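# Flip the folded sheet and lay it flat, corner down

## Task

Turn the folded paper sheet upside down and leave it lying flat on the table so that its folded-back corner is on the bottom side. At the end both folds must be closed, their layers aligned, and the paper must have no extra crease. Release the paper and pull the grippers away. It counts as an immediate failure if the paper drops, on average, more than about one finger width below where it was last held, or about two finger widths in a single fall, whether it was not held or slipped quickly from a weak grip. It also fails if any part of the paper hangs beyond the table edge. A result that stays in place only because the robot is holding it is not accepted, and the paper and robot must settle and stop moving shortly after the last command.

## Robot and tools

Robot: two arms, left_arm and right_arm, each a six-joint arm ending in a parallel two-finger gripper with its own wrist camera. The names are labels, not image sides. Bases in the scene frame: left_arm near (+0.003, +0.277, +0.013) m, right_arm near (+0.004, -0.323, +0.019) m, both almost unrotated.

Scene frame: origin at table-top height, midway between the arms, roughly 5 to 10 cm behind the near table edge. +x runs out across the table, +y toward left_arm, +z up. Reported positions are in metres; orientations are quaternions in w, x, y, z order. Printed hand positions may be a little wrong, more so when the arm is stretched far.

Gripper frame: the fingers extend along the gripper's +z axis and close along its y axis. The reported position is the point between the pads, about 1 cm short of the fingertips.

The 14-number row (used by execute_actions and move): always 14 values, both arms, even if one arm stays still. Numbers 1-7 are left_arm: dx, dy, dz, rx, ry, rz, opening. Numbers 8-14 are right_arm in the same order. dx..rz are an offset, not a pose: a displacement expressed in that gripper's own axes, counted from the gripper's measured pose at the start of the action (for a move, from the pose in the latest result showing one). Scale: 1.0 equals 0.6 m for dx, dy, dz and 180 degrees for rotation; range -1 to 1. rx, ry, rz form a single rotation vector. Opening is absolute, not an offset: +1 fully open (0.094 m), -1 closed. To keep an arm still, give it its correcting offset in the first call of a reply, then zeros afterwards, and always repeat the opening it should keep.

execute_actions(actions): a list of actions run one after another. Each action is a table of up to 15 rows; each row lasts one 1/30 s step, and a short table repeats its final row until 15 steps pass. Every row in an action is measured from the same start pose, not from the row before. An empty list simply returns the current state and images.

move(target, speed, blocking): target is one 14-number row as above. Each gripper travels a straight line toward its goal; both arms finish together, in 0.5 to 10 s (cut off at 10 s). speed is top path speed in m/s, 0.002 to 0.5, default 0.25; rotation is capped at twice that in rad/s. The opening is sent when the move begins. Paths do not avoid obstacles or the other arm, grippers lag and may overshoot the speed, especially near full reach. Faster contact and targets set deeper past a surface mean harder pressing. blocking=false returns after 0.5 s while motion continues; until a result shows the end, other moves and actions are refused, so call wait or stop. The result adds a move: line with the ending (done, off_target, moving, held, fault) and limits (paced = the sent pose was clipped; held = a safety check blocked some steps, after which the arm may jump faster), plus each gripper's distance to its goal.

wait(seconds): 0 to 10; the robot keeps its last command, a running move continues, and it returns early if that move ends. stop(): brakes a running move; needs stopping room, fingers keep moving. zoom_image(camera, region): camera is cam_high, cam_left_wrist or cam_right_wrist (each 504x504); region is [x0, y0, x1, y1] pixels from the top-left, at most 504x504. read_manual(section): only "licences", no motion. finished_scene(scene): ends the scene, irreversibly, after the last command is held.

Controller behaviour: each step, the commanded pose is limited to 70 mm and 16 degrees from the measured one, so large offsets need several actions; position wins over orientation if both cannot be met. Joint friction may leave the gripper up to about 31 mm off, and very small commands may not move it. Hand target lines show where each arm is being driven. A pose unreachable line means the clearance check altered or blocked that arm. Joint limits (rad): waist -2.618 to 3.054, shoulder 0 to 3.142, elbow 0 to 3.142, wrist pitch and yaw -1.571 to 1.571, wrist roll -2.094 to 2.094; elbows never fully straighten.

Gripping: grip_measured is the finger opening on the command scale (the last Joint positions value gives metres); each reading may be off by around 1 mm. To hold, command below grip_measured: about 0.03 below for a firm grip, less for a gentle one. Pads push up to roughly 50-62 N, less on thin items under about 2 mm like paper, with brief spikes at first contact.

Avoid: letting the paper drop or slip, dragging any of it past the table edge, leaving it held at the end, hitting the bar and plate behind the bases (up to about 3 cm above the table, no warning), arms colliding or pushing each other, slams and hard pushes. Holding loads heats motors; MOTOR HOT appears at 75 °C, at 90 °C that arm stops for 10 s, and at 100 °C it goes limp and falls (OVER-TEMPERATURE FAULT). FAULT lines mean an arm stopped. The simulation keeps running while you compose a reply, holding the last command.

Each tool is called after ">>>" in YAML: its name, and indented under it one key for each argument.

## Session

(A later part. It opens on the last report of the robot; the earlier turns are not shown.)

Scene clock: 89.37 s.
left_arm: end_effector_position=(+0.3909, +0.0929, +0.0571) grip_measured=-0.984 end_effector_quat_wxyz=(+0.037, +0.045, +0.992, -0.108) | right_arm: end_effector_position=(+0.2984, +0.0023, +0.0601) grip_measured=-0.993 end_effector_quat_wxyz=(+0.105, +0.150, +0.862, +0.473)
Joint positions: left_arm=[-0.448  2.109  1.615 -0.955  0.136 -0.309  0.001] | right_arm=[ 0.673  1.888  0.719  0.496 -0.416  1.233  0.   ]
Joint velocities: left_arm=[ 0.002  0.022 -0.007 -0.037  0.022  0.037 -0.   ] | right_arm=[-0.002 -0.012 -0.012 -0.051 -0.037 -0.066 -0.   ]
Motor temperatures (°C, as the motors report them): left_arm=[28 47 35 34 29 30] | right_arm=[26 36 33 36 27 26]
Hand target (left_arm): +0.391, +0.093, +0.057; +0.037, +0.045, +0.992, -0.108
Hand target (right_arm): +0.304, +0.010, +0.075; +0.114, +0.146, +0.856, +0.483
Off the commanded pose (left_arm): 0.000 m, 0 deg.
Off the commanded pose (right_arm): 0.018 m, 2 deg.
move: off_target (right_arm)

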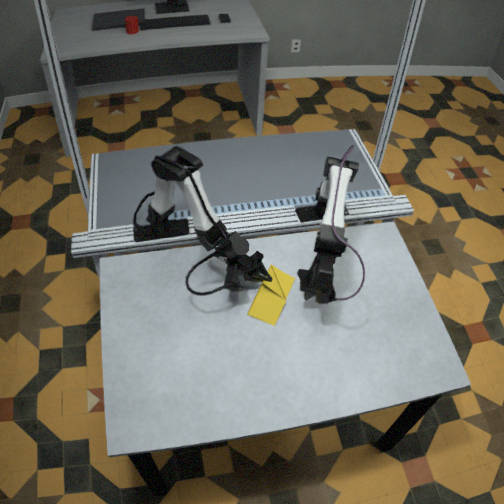

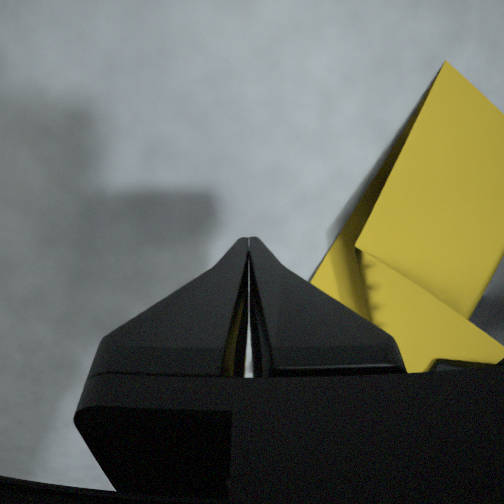

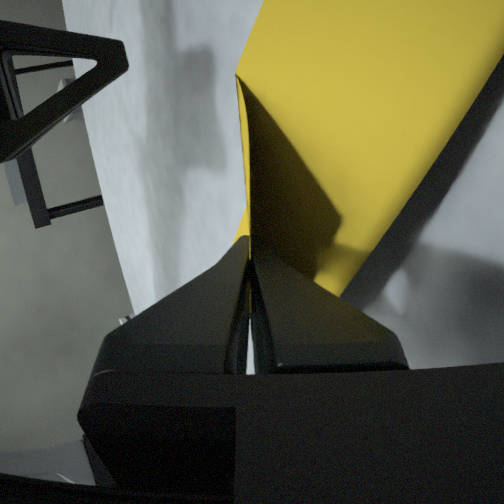

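>>> move:
  target: [0,0,0,0,0,0,-1,0,-0.05,0.04,0,0,0,-1]
  speed: 0.03

>>> move:
  target: [0,0,0,0,0,0,-1,0,0,0,0,0,0,-0.5]

>>> move:
  target: [0,0.05,-0.05,0,0,0,-1,0,0,-0.1,0,0,0,-0.5]
  speed: 0.06

>>> move:
  target: [0,0,0,0,0,0,-1,0,0,0,0,0,-0.98,-0.3]
  speed: 0.4

Scene clock: 102.73 s.
left_arm: end_effector_position=(+0.3909, +0.0929, +0.0571) grip_measured=-0.984 end_effector_quat_wxyz=(+0.037, +0.045, +0.992, -0.108) | right_arm: end_effector_position=(+0.3039, +0.0070, +0.0313) grip_measured=-0.993 end_effector_quat_wxyz=(+0.108, +0.149, +0.860, +0.476)
Joint positions: left_arm=[-0.448  2.109  1.615 -0.955  0.136 -0.309  0.001] | right_arm=[ 0.673  2.018  0.719  0.635 -0.416  1.233  0.   ]
Joint velocities: left_arm=[-0.007  0.017  0.012 -0.081 -0.081 -0.007 -0.   ] | right_arm=[-0.022 -0.007 -0.007  0.007  0.022 -0.037 -0.001]
Motor temperatures (°C, as the motors report them): left_arm=[28 49 36 34 29 30] | right_arm=[26 38 34 37 27 26]
Hand target (left_arm): +0.391, +0.093, +0.057; +0.037, +0.045, +0.992, -0.108
Hand target (right_arm): +0.301, +0.005, +0.023; +0.105, +0.150, +0.862, +0.473
Off the commanded pose (left_arm): 0.000 m, 0 deg.
Off the commanded pose (right_arm): 0.010 m, 1 deg.
move: done

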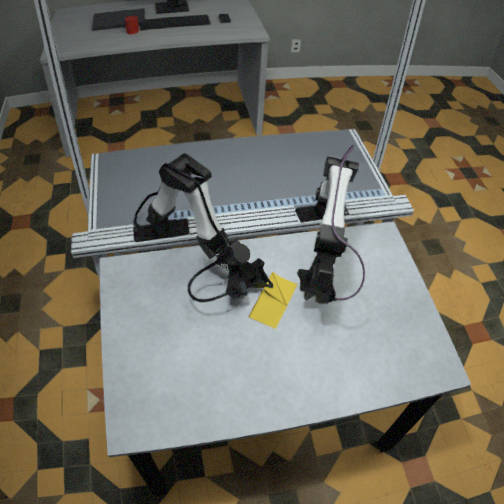

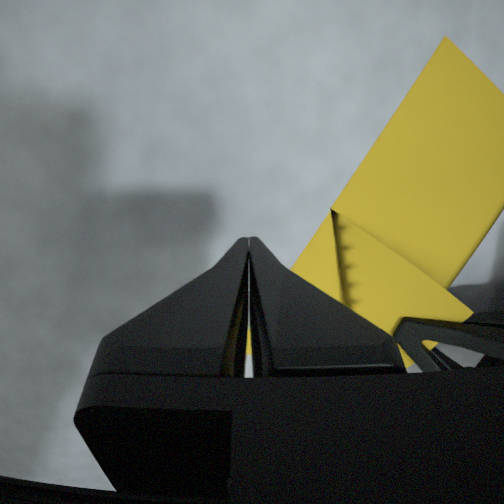

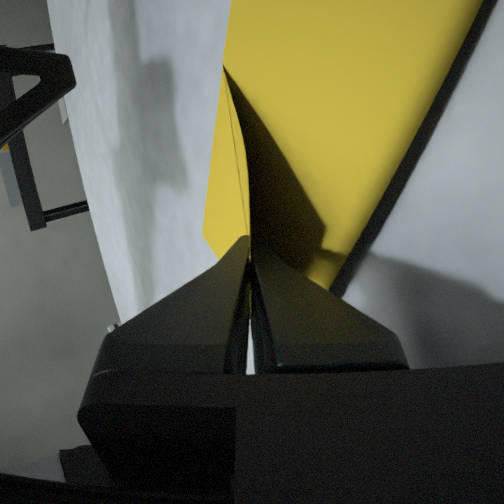

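Scene clock: 103.23 s.
left_arm: end_effector_position=(+0.3909, +0.0929, +0.0571) grip_measured=-0.984 end_effector_quat_wxyz=(+0.037, +0.045, +0.992, -0.108) | right_arm: end_effector_position=(+0.3039, +0.0070, +0.0313) grip_measured=-0.502 end_effector_quat_wxyz=(+0.108, +0.149, +0.860, +0.476)
Joint positions: left_arm=[-0.448  2.109  1.615 -0.955  0.136 -0.309  0.001] | right_arm=[ 0.673  2.018  0.719  0.635 -0.416  1.233  0.023]
Joint velocities: left_arm=[ 0.012 -0.012 -0.022  0.022  0.007 -0.022  0.001] | right_arm=[ 0.012  0.007  0.012 -0.007 -0.066 -0.022  0.   ]
Motor temperatures (°C, as the motors report them): left_arm=[28 49 36 34 29 30] | right_arm=[26 38 34 37 27 26]
Hand target (left_arm): +0.391, +0.093, +0.057; +0.037, +0.045, +0.992, -0.108
Hand target (right_arm): +0.304, +0.007, +0.031; +0.108, +0.149, +0.860, +0.476
Off the commanded pose (left_arm): 0.000 m, 0 deg.
Off the commanded pose (right_arm): 0.000 m, 0 deg.
move: done

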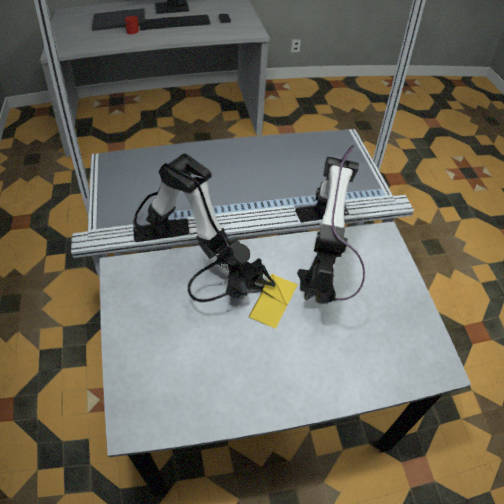

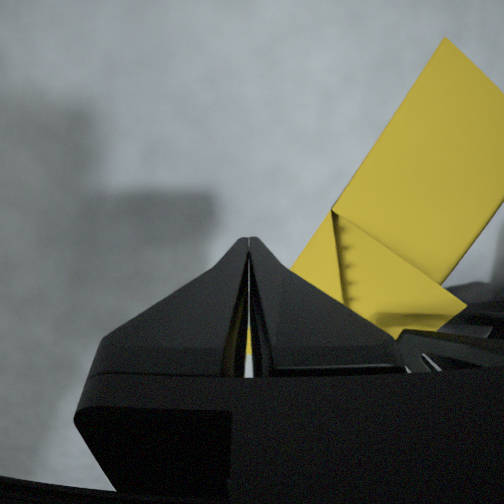

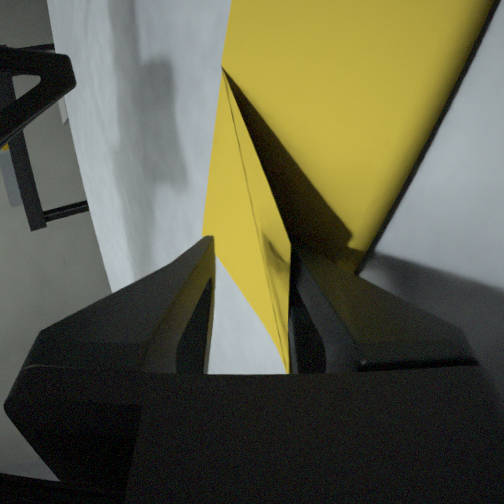

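Scene clock: 104.70 s.
left_arm: end_effector_position=(+0.3937, +0.1291, +0.0745) grip_measured=-0.984 end_effector_quat_wxyz=(+0.038, +0.041, +0.993, -0.104) | right_arm: end_effector_position=(+0.2879, -0.0339, +0.0638) grip_measured=-0.502 end_effector_quat_wxyz=(+0.113, +0.148, +0.857, +0.480)
Joint positions: left_arm=[-0.367  2.057  1.615 -1.017  0.137 -0.235  0.001] | right_arm=[ 0.598  1.785  0.587  0.524 -0.471  1.182  0.023]
Joint velocities: left_arm=[ 0.002  0.002 -0.032 -0.051  0.037 -0.037  0.   ] | right_arm=[-0.007  0.002  0.002 -0.022 -0.007 -0.022 -0.   ]
Motor temperatures (°C, as the motors report them): left_arm=[28 49 36 34 29 30] | right_arm=[26 38 34 37 27 26]
Hand target (left_arm): +0.392, +0.128, +0.080; +0.037, +0.045, +0.992, -0.109
Hand target (right_arm): +0.284, -0.039, +0.062; +0.108, +0.149, +0.860, +0.477
Off the commanded pose (left_arm): 0.006 m, 1 deg.
Off the commanded pose (right_arm): 0.007 m, 1 deg.
move: done

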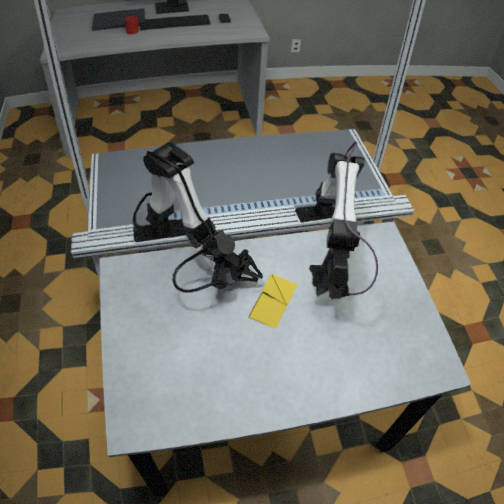

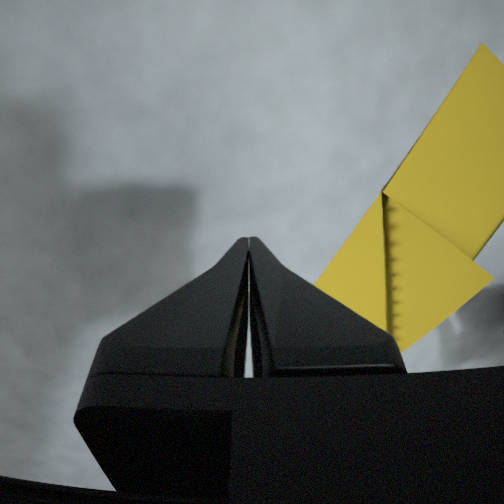

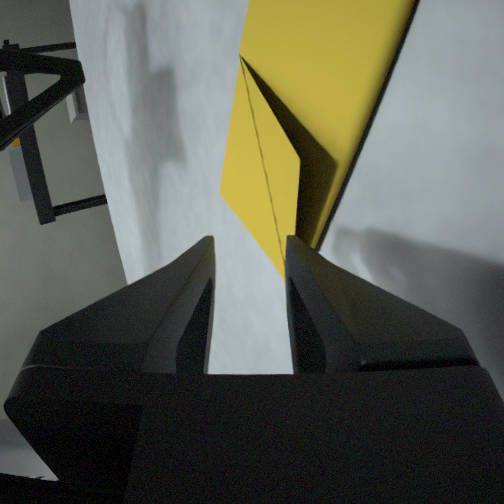

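Scene clock: 109.23 s.
left_arm: end_effector_position=(+0.3937, +0.1291, +0.0745) grip_measured=-0.984 end_effector_quat_wxyz=(+0.038, +0.041, +0.993, -0.104) | right_arm: end_effector_position=(+0.2879, -0.0339, +0.0638) grip_measured=-0.302 end_effector_quat_wxyz=(-0.484, +0.852, -0.179, +0.096)
Joint positions: left_arm=[-0.367  2.057  1.615 -1.017  0.137 -0.235  0.001] | right_arm=[ 0.598  1.785  0.587  0.524 -0.471 -1.887  0.033]
Joint velocities: left_arm=[-0.002 -0.017  0.017 -0.066  0.037  0.022  0.001] | right_arm=[-0.022  0.012  0.012 -0.037  0.007 -0.037 -0.   ]
Motor temperatures (°C, as the motors report them): left_arm=[28 50 36 34 29 30] | right_arm=[26 38 34 37 27 26]
Hand target (left_arm): +0.394, +0.129, +0.074; +0.038, +0.041, +0.993, -0.104
Hand target (right_arm): +0.288, -0.034, +0.064; -0.483, +0.852, -0.175, +0.098
Off the commanded pose (left_arm): 0.000 m, 0 deg.
Off the commanded pose (right_arm): 0.000 m, 1 deg.
move: done

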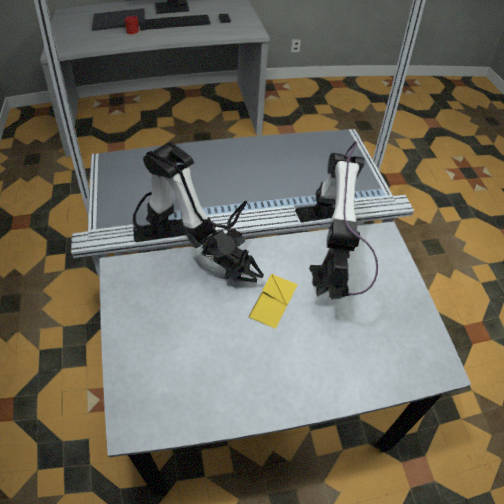

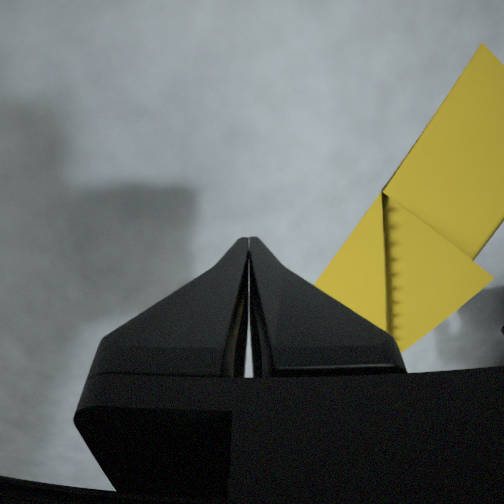

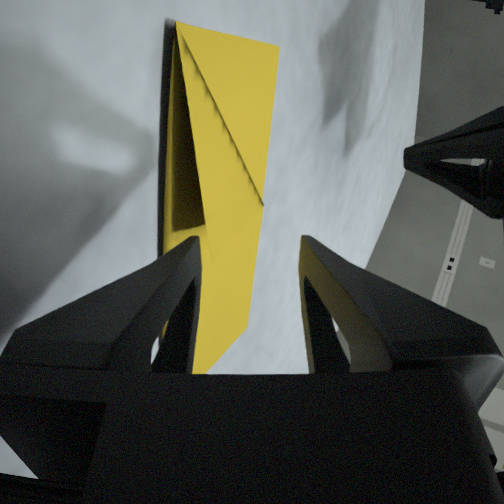

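Now +y is down.

>>> move:
  target: [0,0.1,-0.05,0,0,0,-1,0.01,0.052,0.035,0,0,0,-0.3]
  speed: 0.04

>>> move:
  target: [0,0,0,0,0,0,-1,0,-0.025,0.065,0,0,0,-0.3]
  speed: 0.03

Scene clock: 114.43 s.
left_arm: end_effector_position=(+0.4002, +0.1950, +0.0863) grip_measured=-0.984 end_effector_quat_wxyz=(+0.040, +0.036, +0.993, -0.100) | right_arm: end_effector_position=(+0.2959, -0.0305, +0.0360) grip_measured=-0.302 end_effector_quat_wxyz=(-0.487, +0.849, -0.177, +0.100)
Joint positions: left_arm=[-0.206  2.015  1.615 -1.077  0.144 -0.082  0.001] | right_arm=[ 0.592  1.932  0.587  0.681 -0.474 -1.891  0.033]
Joint velocities: left_arm=[-0.032 -0.012 -0.012 -0.051  0.022  0.007 -0.   ] | right_arm=[ 0.007 -0.017  0.002  0.007  0.037  0.007 -0.   ]
Motor temperatures (°C, as the motors report them): left_arm=[28 50 36 34 29 30] | right_arm=[26 38 34 38 27 26]
Hand target (left_arm): +0.397, +0.194, +0.092; +0.038, +0.041, +0.993, -0.105
Hand target (right_arm): +0.294, -0.035, +0.027; -0.483, +0.852, -0.179, +0.096
Off the commanded pose (left_arm): 0.006 m, 1 deg.
Off the commanded pose (right_arm): 0.011 m, 1 deg.
move: off_target (right_arm)

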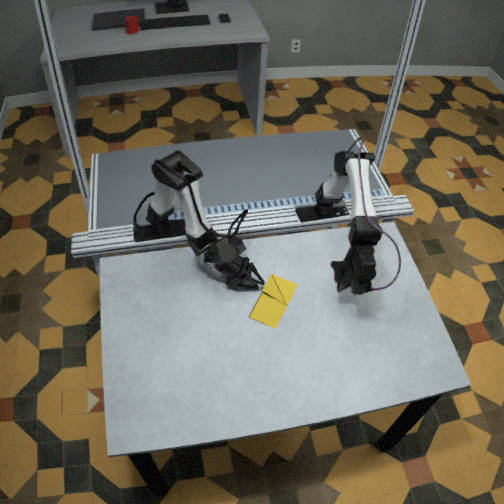

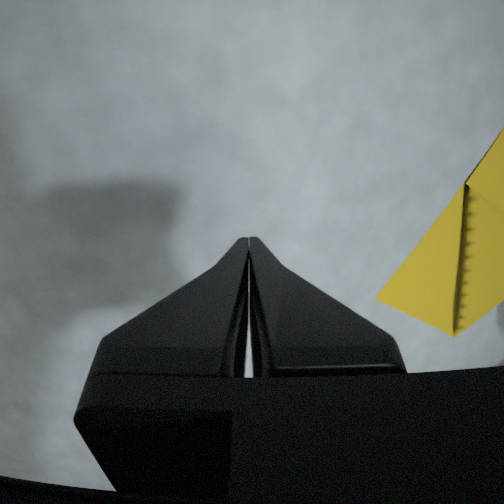

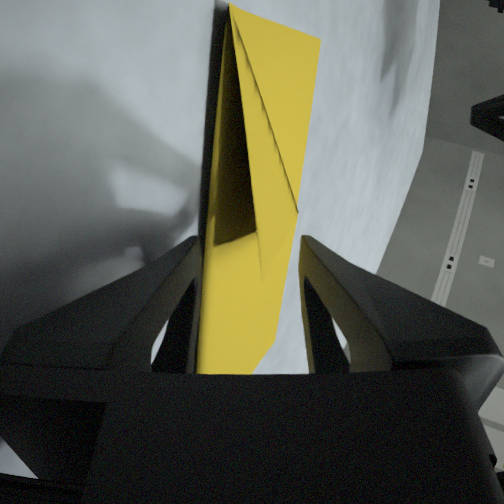

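Scene clock: 116.10 s.
left_arm: end_effector_position=(+0.4002, +0.1950, +0.0863) grip_measured=-0.984 end_effector_quat_wxyz=(+0.040, +0.036, +0.993, -0.100) | right_arm: end_effector_position=(+0.3108, +0.0016, +0.0340) grip_measured=-0.302 end_effector_quat_wxyz=(-0.491, +0.847, -0.175, +0.102)
Joint positions: left_arm=[-0.206  2.015  1.615 -1.077  0.144 -0.082  0.001] | right_arm=[ 0.648  2.026  0.708  0.681 -0.434 -1.854  0.033]
Joint velocities: left_arm=[-0.002  0.002  0.007 -0.037 -0.081 -0.037 -0.   ] | right_arm=[ 0.002 -0.002 -0.012  0.007  0.051 -0.007 -0.   ]
Motor temperatures (°C, as the motors report them): left_arm=[28 50 36 33 29 30] | right_arm=[26 38 34 38 27 26]
Hand target (left_arm): +0.400, +0.195, +0.086; +0.040, +0.036, +0.993, -0.100
Hand target (right_arm): +0.313, +0.007, +0.029; -0.487, +0.850, -0.177, +0.100
Off the commanded pose (left_arm): 0.000 m, 0 deg.
Off the commanded pose (right_arm): 0.008 m, 1 deg.
move: done

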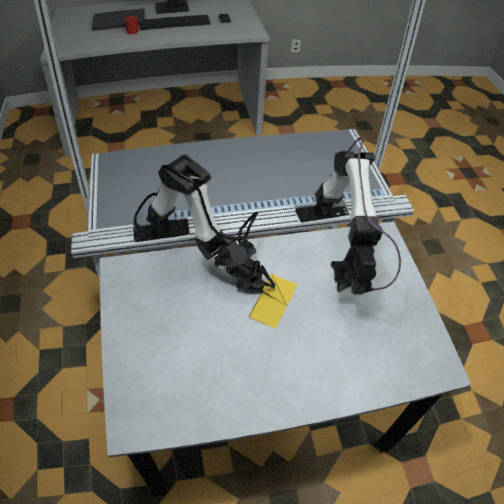

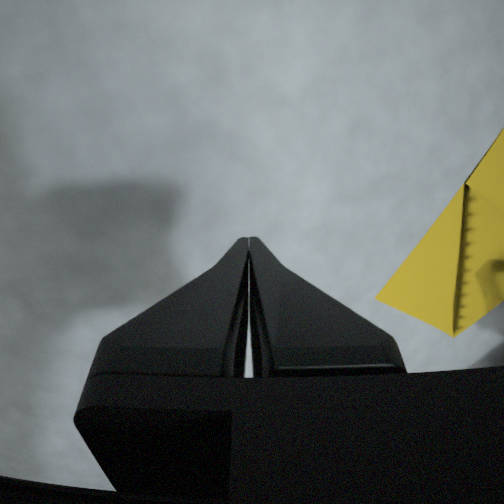

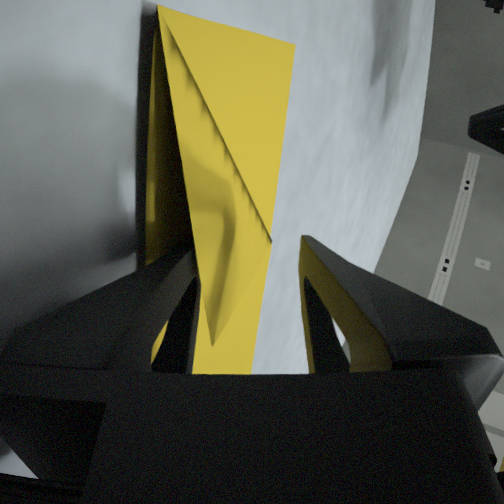

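>>> move:
  target: [0,0,0,0,0,0,-1,-0.01,-0.005,0.025,0,0,0,-0.4]
  speed: 0.03

>>> move:
  target: [0,0,0,0,0,0,-1,0,0,0,0,0,0,-1]

>>> move:
  target: [0,0,0,0,0,0,-1,0.1,-0.24,-0.14,0,0,0.45,-1]
  speed: 0.1

Scene clock: 123.27 s.
left_arm: end_effector_position=(+0.4002, +0.1950, +0.0863) grip_measured=-0.984 end_effector_quat_wxyz=(+0.040, +0.036, +0.993, -0.100) | right_arm: end_effector_position=(+0.3070, +0.0098, +0.0294) grip_measured=-0.398 end_effector_quat_wxyz=(-0.488, +0.850, -0.176, +0.097)
Joint positions: left_arm=[-0.206  2.015  1.615 -1.077  0.144 -0.082  0.001] | right_arm=[ 0.673  2.046  0.722  0.682 -0.416 -1.837  0.028]
Joint velocities: left_arm=[ 0.017 -0.022 -0.022  0.037  0.007 -0.066  0.001] | right_arm=[ 0.007 -0.017 -0.012 -0.066 -0.007 -0.007 -0.001]
Motor temperatures (°C, as the motors report them): left_arm=[28 50 37 33 29 30] | right_arm=[26 38 34 38 27 26]
Hand target (left_arm): +0.400, +0.195, +0.086; +0.040, +0.036, +0.993, -0.100
Hand target (right_arm): +0.311, +0.017, +0.029; -0.491, +0.847, -0.175, +0.102
Off the commanded pose (left_arm): 0.000 m, 0 deg.
Off the commanded pose (right_arm): 0.009 m, 1 deg.
move: done

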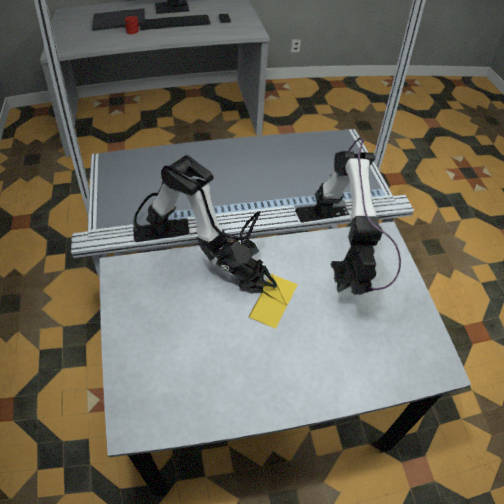

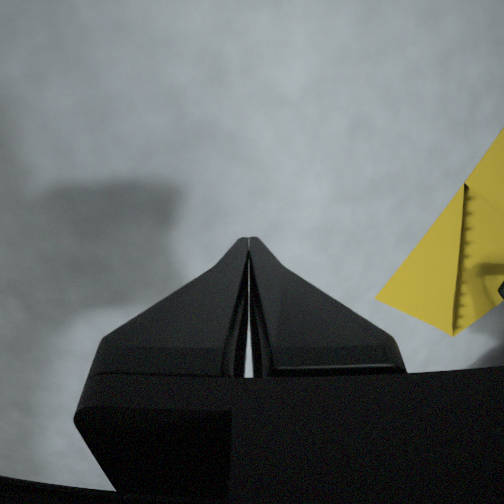

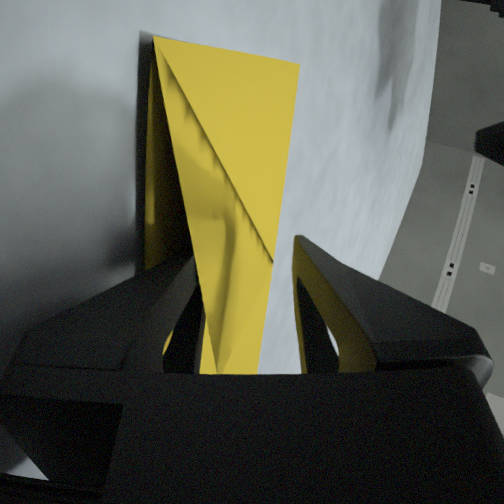

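Scene clock: 123.77 s.
left_arm: end_effector_position=(+0.4002, +0.1950, +0.0863) grip_measured=-0.984 end_effector_quat_wxyz=(+0.040, +0.036, +0.993, -0.100) | right_arm: end_effector_position=(+0.3070, +0.0098, +0.0294) grip_measured=-0.993 end_effector_quat_wxyz=(-0.488, +0.850, -0.176, +0.097)
Joint positions: left_arm=[-0.206  2.015  1.615 -1.077  0.144 -0.082  0.001] | right_arm=[ 0.673  2.046  0.722  0.682 -0.416 -1.837  0.   ]
Joint velocities: left_arm=[ 0.002  0.017 -0.012 -0.022 -0.007 -0.066 -0.   ] | right_arm=[ 0.002 -0.022  0.002 -0.037 -0.007 -0.007 -0.   ]
Motor temperatures (°C, as the motors report them): left_arm=[28 50 37 33 29 30] | right_arm=[26 38 34 38 27 26]
Hand target (left_arm): +0.400, +0.195, +0.086; +0.040, +0.036, +0.993, -0.100
Hand target (right_arm): +0.307, +0.010, +0.029; -0.488, +0.850, -0.176, +0.097
Off the commanded pose (left_arm): 0.000 m, 0 deg.
Off the commanded pose (right_arm): 0.000 m, 0 deg.
move: done

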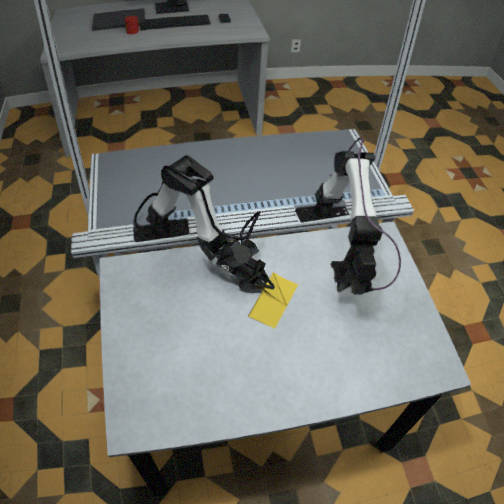

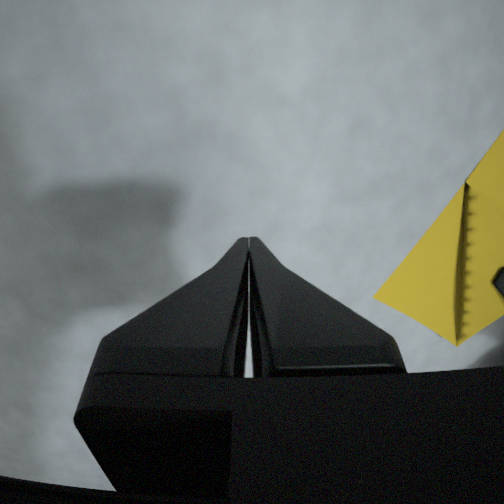

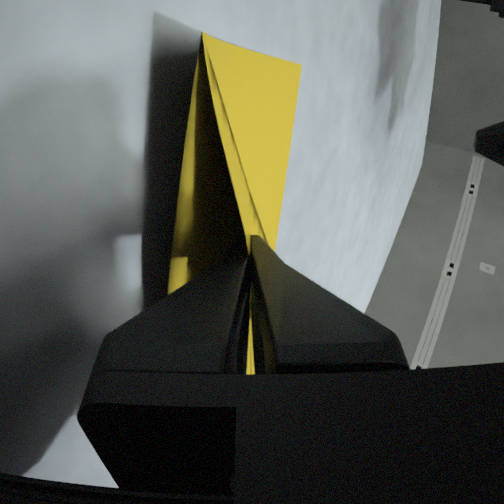

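Scene clock: 131.30 s.
left_arm: end_effector_position=(+0.4002, +0.1950, +0.0863) grip_measured=-0.984 end_effector_quat_wxyz=(+0.040, +0.036, +0.993, -0.100) | right_arm: end_effector_position=(+0.3603, -0.0105, +0.1810) grip_measured=-0.993 end_effector_quat_wxyz=(+0.425, -0.537, +0.688, +0.240)
Joint positions: left_arm=[-0.206  2.015  1.615 -1.077  0.144 -0.082  0.001] | right_arm=[ 0.54   1.755  1.147 -0.098 -0.519 -0.53   0.   ]
Joint velocities: left_arm=[ 0.007  0.017 -0.012 -0.037 -0.022  0.007  0.001] | right_arm=[-0.012 -0.022 -0.007 -0.051  0.007  0.007  0.001]
Motor temperatures (°C, as the motors report them): left_arm=[28 51 37 33 29 30] | right_arm=[26 40 35 38 27 26]
Hand target (left_arm): +0.400, +0.195, +0.086; +0.040, +0.036, +0.993, -0.100
Hand target (right_arm): +0.363, -0.012, +0.195; +0.434, -0.532, +0.685, +0.243
Off the commanded pose (left_arm): 0.000 m, 0 deg.
Off the commanded pose (right_arm): 0.015 m, 1 deg.
move: off_target (right_arm)

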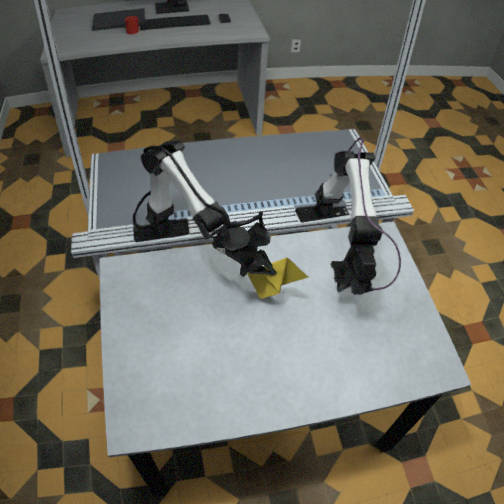

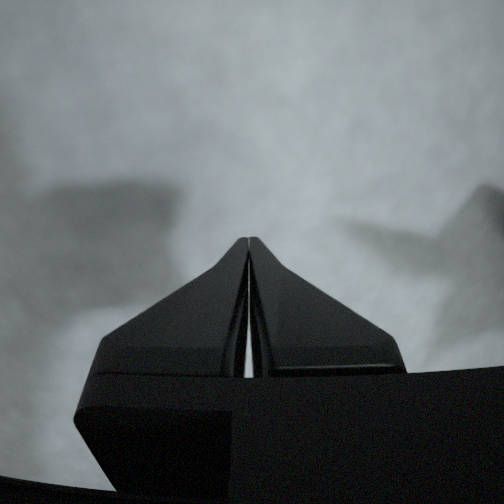

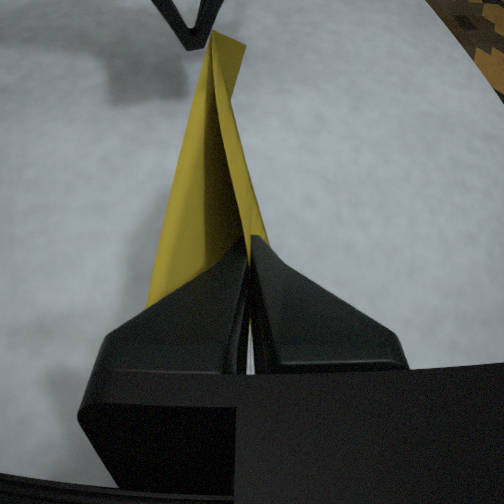

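>>> move:
  target: [0,0,0,0,0,0,-1,0.13,0.02,0.08,0,0,0.55,-1]
  speed: 0.15

>>> zoom_image:
  camera: "cam_high"
  region: [190, 220, 340, 370]

Scene clock: 140.53 s.
left_arm: end_effector_position=(+0.4002, +0.1950, +0.0863) grip_measured=-0.984 end_effector_quat_wxyz=(+0.040, +0.036, +0.993, -0.100) | right_arm: end_effector_position=(+0.3612, -0.0086, +0.1038) grip_measured=-0.993 end_effector_quat_wxyz=(+0.104, +0.164, +0.853, +0.485)
Joint positions: left_arm=[-0.206  2.015  1.615 -1.077  0.144 -0.082  0.001] | right_arm=[ 0.54   1.899  0.963  0.25  -0.519  1.183  0.   ]
Joint velocities: left_arm=[-0.012 -0.002 -0.007 -0.051  0.022  0.037 -0.001] | right_arm=[ 0.002 -0.012 -0.007  0.037 -0.022  0.081 -0.001]
Motor temperatures (°C, as the motors report them): left_arm=[28 51 37 33 29 30] | right_arm=[26 40 36 39 27 26]
Hand target (left_arm): +0.400, +0.195, +0.086; +0.040, +0.036, +0.993, -0.100
Hand target (right_arm): +0.359, -0.012, +0.089; +0.094, +0.174, +0.855, +0.479
Off the commanded pose (left_arm): 0.000 m, 0 deg.
Off the commanded pose (right_arm): 0.015 m, 2 deg.
move: off_target (right_arm)

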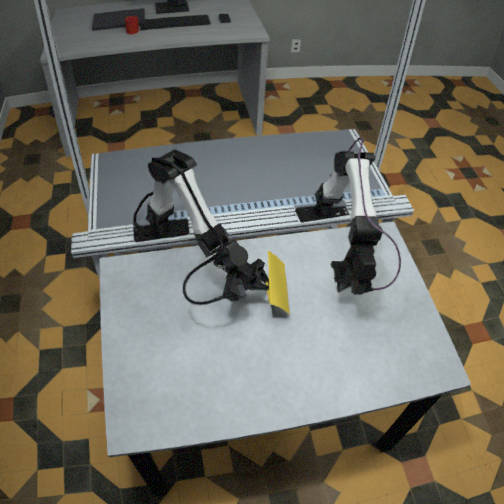

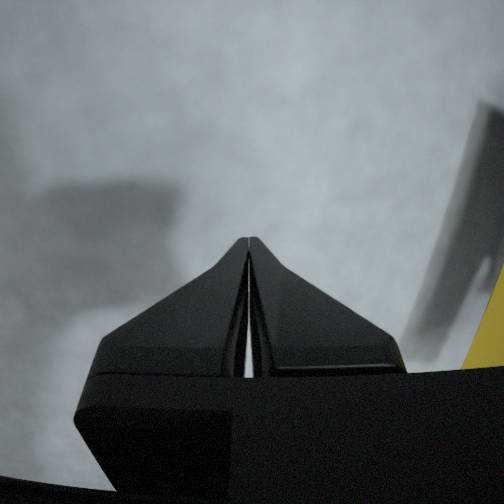

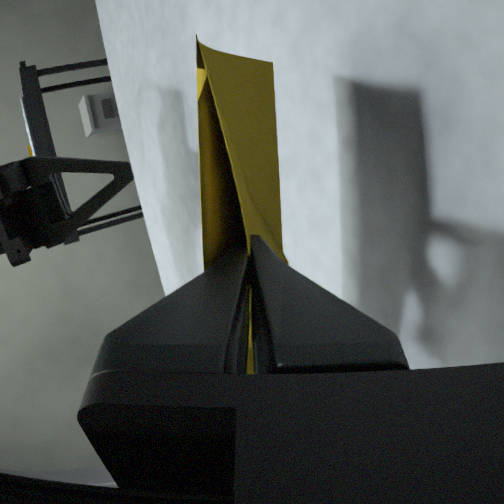

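Region (190, 220, 340, 370) of cam_high's 504x504 image, scaled by 3.360, with more detail than that image has.

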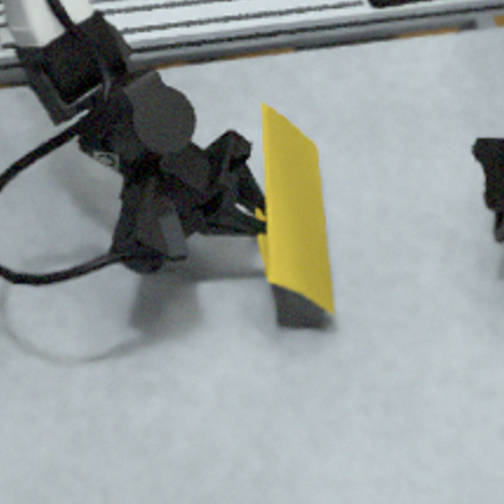

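>>> move:
  target: [0,0,0,0,0,0,-1,0,-0.165,0.025,-0.03,0,0,-1]
  speed: 0.03

>>> zoom_image:
  camera: "cam_high"
  region: [190, 220, 340, 370]

Scene clock: 149.03 s.
left_arm: end_effector_position=(+0.4002, +0.1950, +0.0863) grip_measured=-0.984 end_effector_quat_wxyz=(+0.040, +0.036, +0.993, -0.100) | right_arm: end_effector_position=(+0.3516, -0.0403, +0.0217) grip_measured=-0.993 end_effector_quat_wxyz=(+0.117, +0.158, +0.828, +0.525)
Joint positions: left_arm=[-0.206  2.015  1.615 -1.077  0.144 -0.082  0.001] | right_arm=[ 0.454  2.147  0.728  0.811 -0.619  1.176  0.   ]
Joint velocities: left_arm=[0.002 0.002 0.002 0.007 0.022 0.037 0.   ] | right_arm=[-0.002  0.007  0.012  0.007 -0.022 -0.051 -0.001]
Motor temperatures (°C, as the motors report them): left_arm=[28 51 37 33 29 30] | right_arm=[26 40 35 40 27 26]
Hand target (left_arm): +0.400, +0.195, +0.086; +0.040, +0.036, +0.993, -0.100
Hand target (right_arm): +0.348, -0.044, +0.013; +0.112, +0.159, +0.829, +0.524
Off the commanded pose (left_arm): 0.000 m, 0 deg.
Off the commanded pose (right_arm): 0.012 m, 1 deg.
move: off_target (right_arm)

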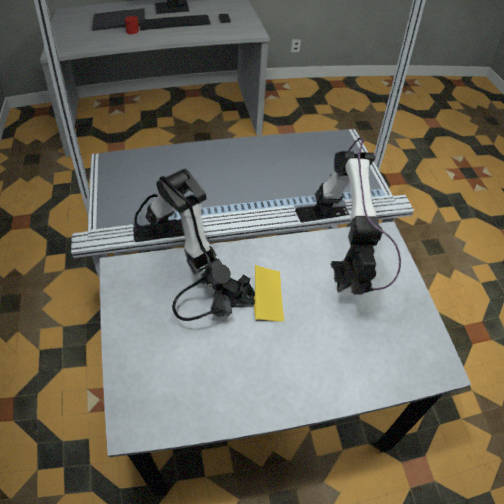

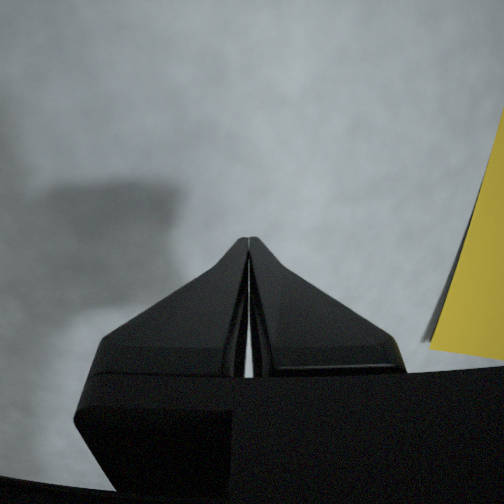

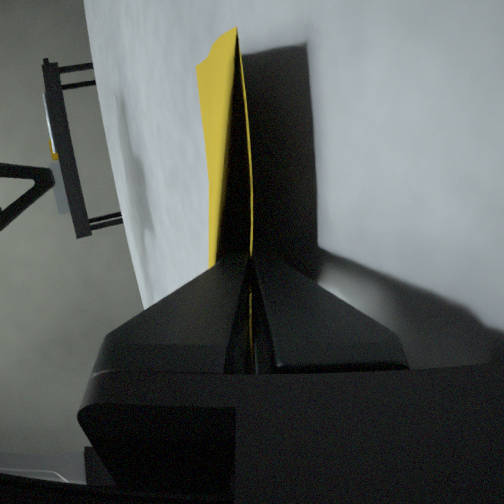

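Region (190, 220, 340, 370) of cam_high's 504x504 image, scaled by 3.360, with more detail than that image has.

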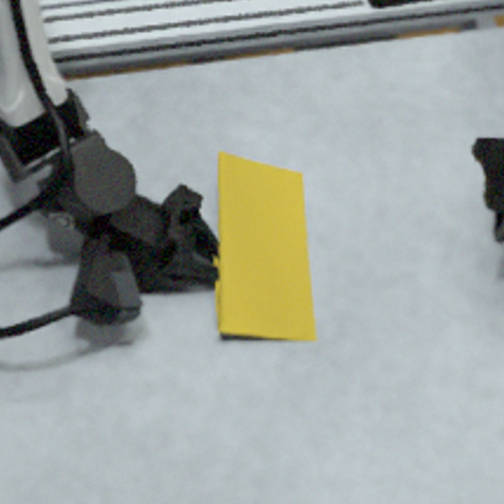

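>>> move:
  target: [0.075,-0.283,0.125,0,0,0,-1,0,-0.03,0.008,0,0,0,-1]
  speed: 0.1

Scene clock: 154.77 s.
left_arm: end_effector_position=(+0.3386, +0.0251, +0.0412) grip_measured=-0.984 end_effector_quat_wxyz=(+0.027, +0.037, +0.995, -0.093) | right_arm: end_effector_position=(+0.3551, -0.0377, +0.0224) grip_measured=-0.993 end_effector_quat_wxyz=(+0.130, +0.147, +0.820, +0.538)
Joint positions: left_arm=[-0.665  2.097  1.524 -0.88   0.09  -0.539  0.001] | right_arm=[ 0.454  2.179  0.728  0.889 -0.625  1.175  0.   ]
Joint velocities: left_arm=[-0.002 -0.002 -0.007 -0.081 -0.037  0.007 -0.001] | right_arm=[-0.007 -0.012 -0.002 -0.007 -0.037 -0.037 -0.   ]
Motor temperatures (°C, as the motors report them): left_arm=[28 51 38 33 29 30] | right_arm=[26 40 35 40 27 26]
Hand target (left_arm): +0.346, +0.017, +0.042; +0.040, +0.037, +0.994, -0.098
Hand target (right_arm): +0.350, -0.044, +0.004; +0.117, +0.158, +0.828, +0.525
Off the commanded pose (left_arm): 0.012 m, 2 deg.
Off the commanded pose (right_arm): 0.020 m, 3 deg.
move: off_target (left_arm, right_arm)

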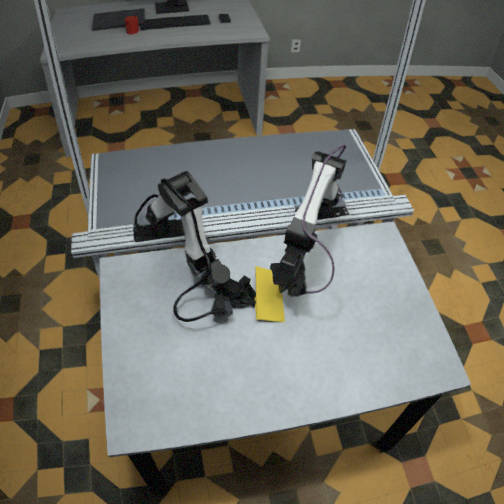

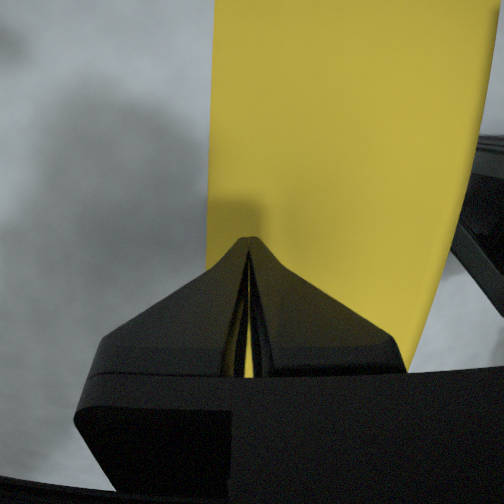

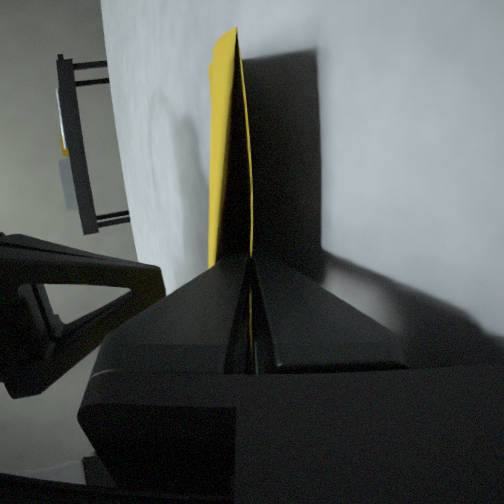

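The body is on the table; I'll pitch it steeper to lower the tips.

>>> move:
  target: [0,0,0.08,0,0,0,-1,0,-0.02,0.005,0.05,0,0.02,-1]
  speed: 0.03

>>> move:
  target: [0,0,0.02,0,0,0,-1,0,-0.02,-0.022,0,0,0,-0.93]
  speed: 0.01

>>> move:
  target: [0,0,0.02,0,0,0,-1,0,0,0,0,0,0,-1]
  speed: 0.02

Scene clock: 162.13 s.
left_arm: end_effector_position=(+0.3450, +0.0193, +0.0081) grip_measured=-0.984 end_effector_quat_wxyz=(+0.033, +0.035, +0.994, -0.096) | right_arm: end_effector_position=(+0.3579, -0.0423, +0.0129) grip_measured=-0.993 end_effector_quat_wxyz=(+0.109, +0.180, +0.846, +0.490)
Joint positions: left_arm=[-0.665  2.162  1.482 -0.761  0.089 -0.543  0.001] | right_arm=[ 0.461  2.132  0.778  0.664 -0.563  1.163  0.   ]
Joint velocities: left_arm=[ 0.017  0.002 -0.022 -0.007 -0.139 -0.037 -0.001] | right_arm=[-0.002 -0.007 -0.007 -0.051  0.037  0.007 -0.001]
Motor temperatures (°C, as the motors report them): left_arm=[28 51 38 33 29 30] | right_arm=[26 40 34 40 27 26]
Hand target (left_arm): +0.340, +0.017, -0.006; +0.027, +0.037, +0.995, -0.093
Hand target (right_arm): +0.355, -0.040, +0.010; +0.101, +0.183, +0.854, +0.477
Off the commanded pose (left_arm): 0.015 m, 1 deg.
Off the commanded pose (right_arm): 0.005 m, 2 deg.
move: off_target (left_arm)

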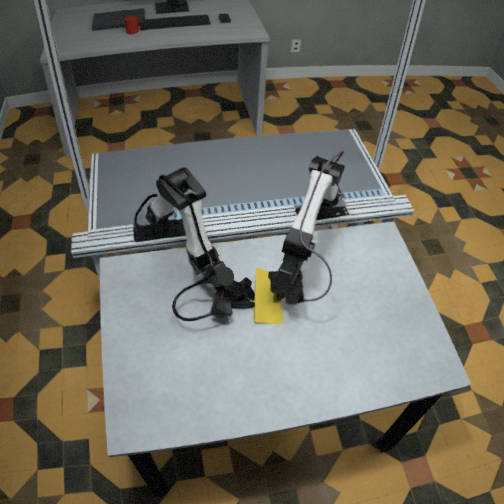

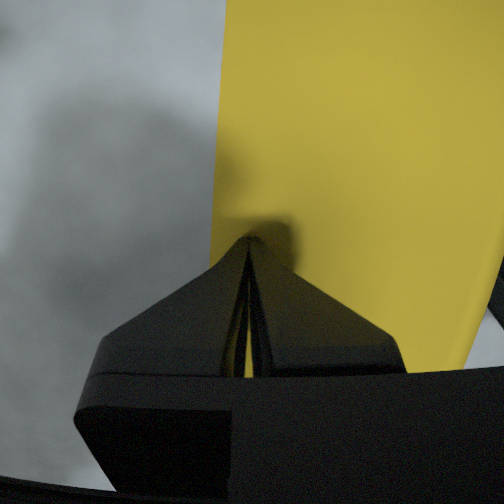

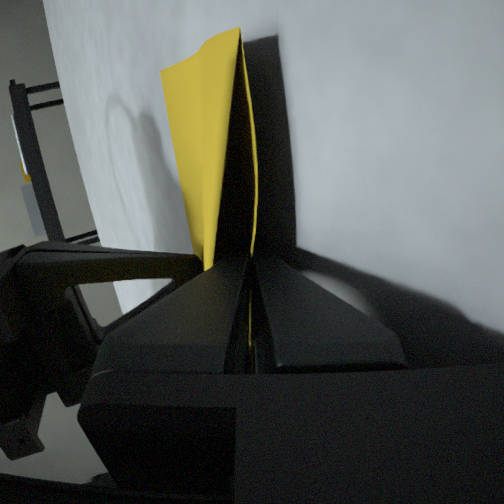

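Scene clock: 164.13 s.
left_arm: end_effector_position=(+0.3472, +0.0178, +0.0085) grip_measured=-0.984 end_effector_quat_wxyz=(+0.037, +0.036, +0.994, -0.099) | right_arm: end_effector_position=(+0.3569, -0.0500, +0.0141) grip_measured=-0.933 end_effector_quat_wxyz=(+0.116, +0.172, +0.841, +0.500)
Joint positions: left_arm=[-0.665  2.162  1.482 -0.75   0.089 -0.543  0.001] | right_arm=[ 0.437  2.132  0.747  0.713 -0.592  1.145  0.003]
Joint velocities: left_arm=[-0.007 -0.012  0.017 -0.007 -0.007  0.022 -0.001] | right_arm=[-0.002  0.012 -0.012 -0.022  0.007 -0.007 -0.   ]
Motor temperatures (°C, as the motors report them): left_arm=[28 51 38 33 29 30] | right_arm=[26 41 34 40 27 26]
Hand target (left_arm): +0.345, +0.017, -0.003; +0.033, +0.035, +0.994, -0.096
Hand target (right_arm): +0.351, -0.058, +0.009; +0.110, +0.180, +0.846, +0.490
Off the commanded pose (left_arm): 0.012 m, 1 deg.
Off the commanded pose (right_arm): 0.011 m, 2 deg.
move: off_target (left_arm, right_arm)

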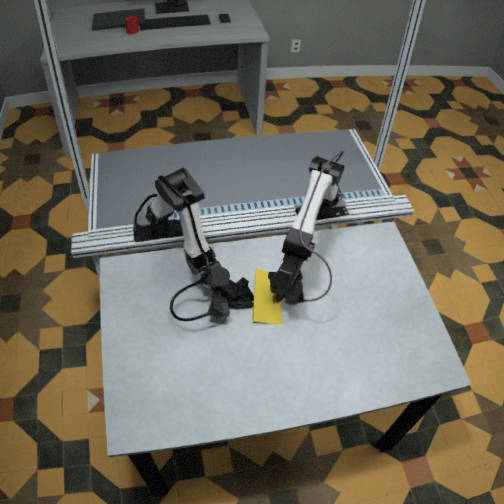

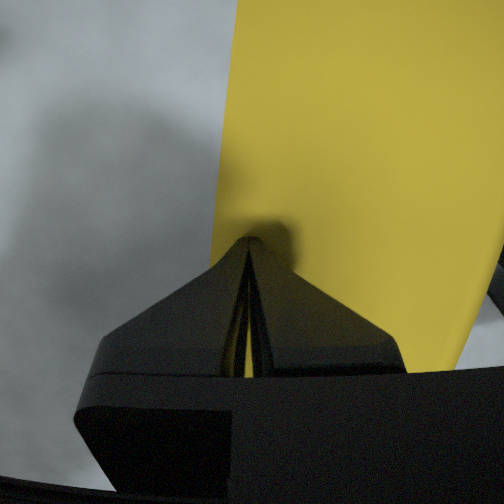

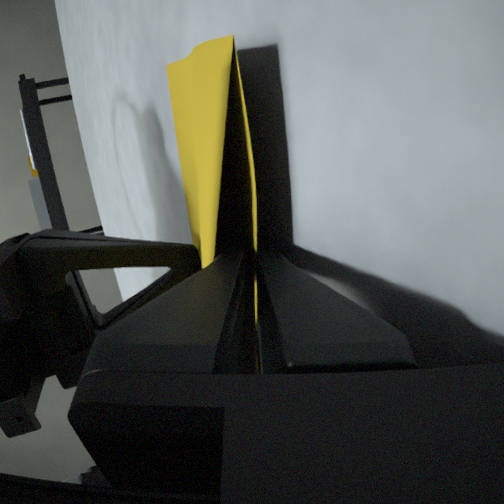

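Scene clock: 164.97 s.
left_arm: end_effector_position=(+0.3492, +0.0164, +0.0089) grip_measured=-0.984 end_effector_quat_wxyz=(+0.042, +0.036, +0.993, -0.102) | right_arm: end_effector_position=(+0.3575, -0.0496, +0.0153) grip_measured=-0.993 end_effector_quat_wxyz=(+0.117, +0.170, +0.840, +0.501)
Joint positions: left_arm=[-0.665  2.162  1.482 -0.74   0.089 -0.543  0.001] | right_arm=[ 0.437  2.132  0.747  0.719 -0.593  1.144  0.   ]
Joint velocities: left_arm=[ 0.002 -0.027  0.012 -0.095 -0.022 -0.007  0.   ] | right_arm=[ 0.012 -0.002  0.002 -0.022  0.051 -0.037 -0.   ]
Motor temperatures (°C, as the motors report them): left_arm=[28 51 38 33 29 30] | right_arm=[26 41 34 40 27 26]
Hand target (left_arm): +0.348, +0.016, -0.003; +0.037, +0.036, +0.994, -0.099
Hand target (right_arm): +0.357, -0.050, +0.014; +0.116, +0.172, +0.841, +0.500
Off the commanded pose (left_arm): 0.012 m, 1 deg.
Off the commanded pose (right_arm): 0.001 m, 0 deg.
move: off_target (left_arm)

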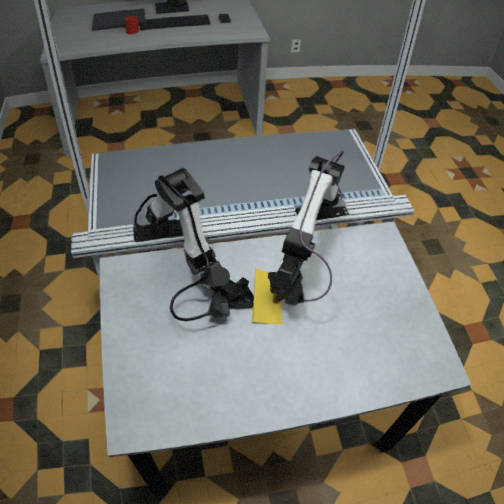

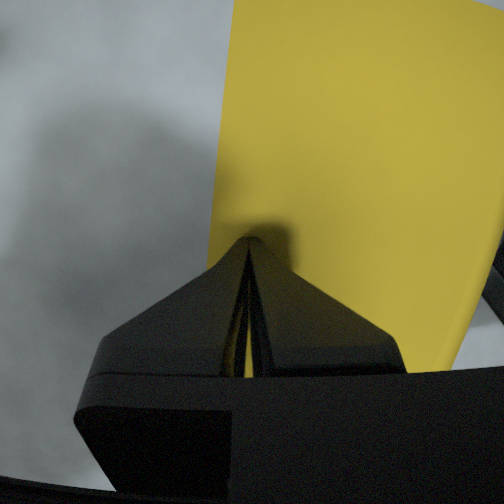

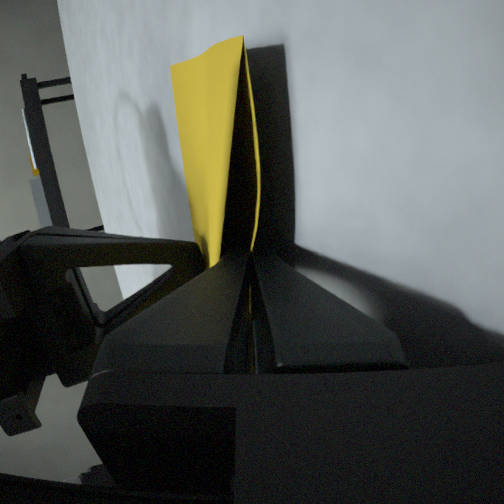

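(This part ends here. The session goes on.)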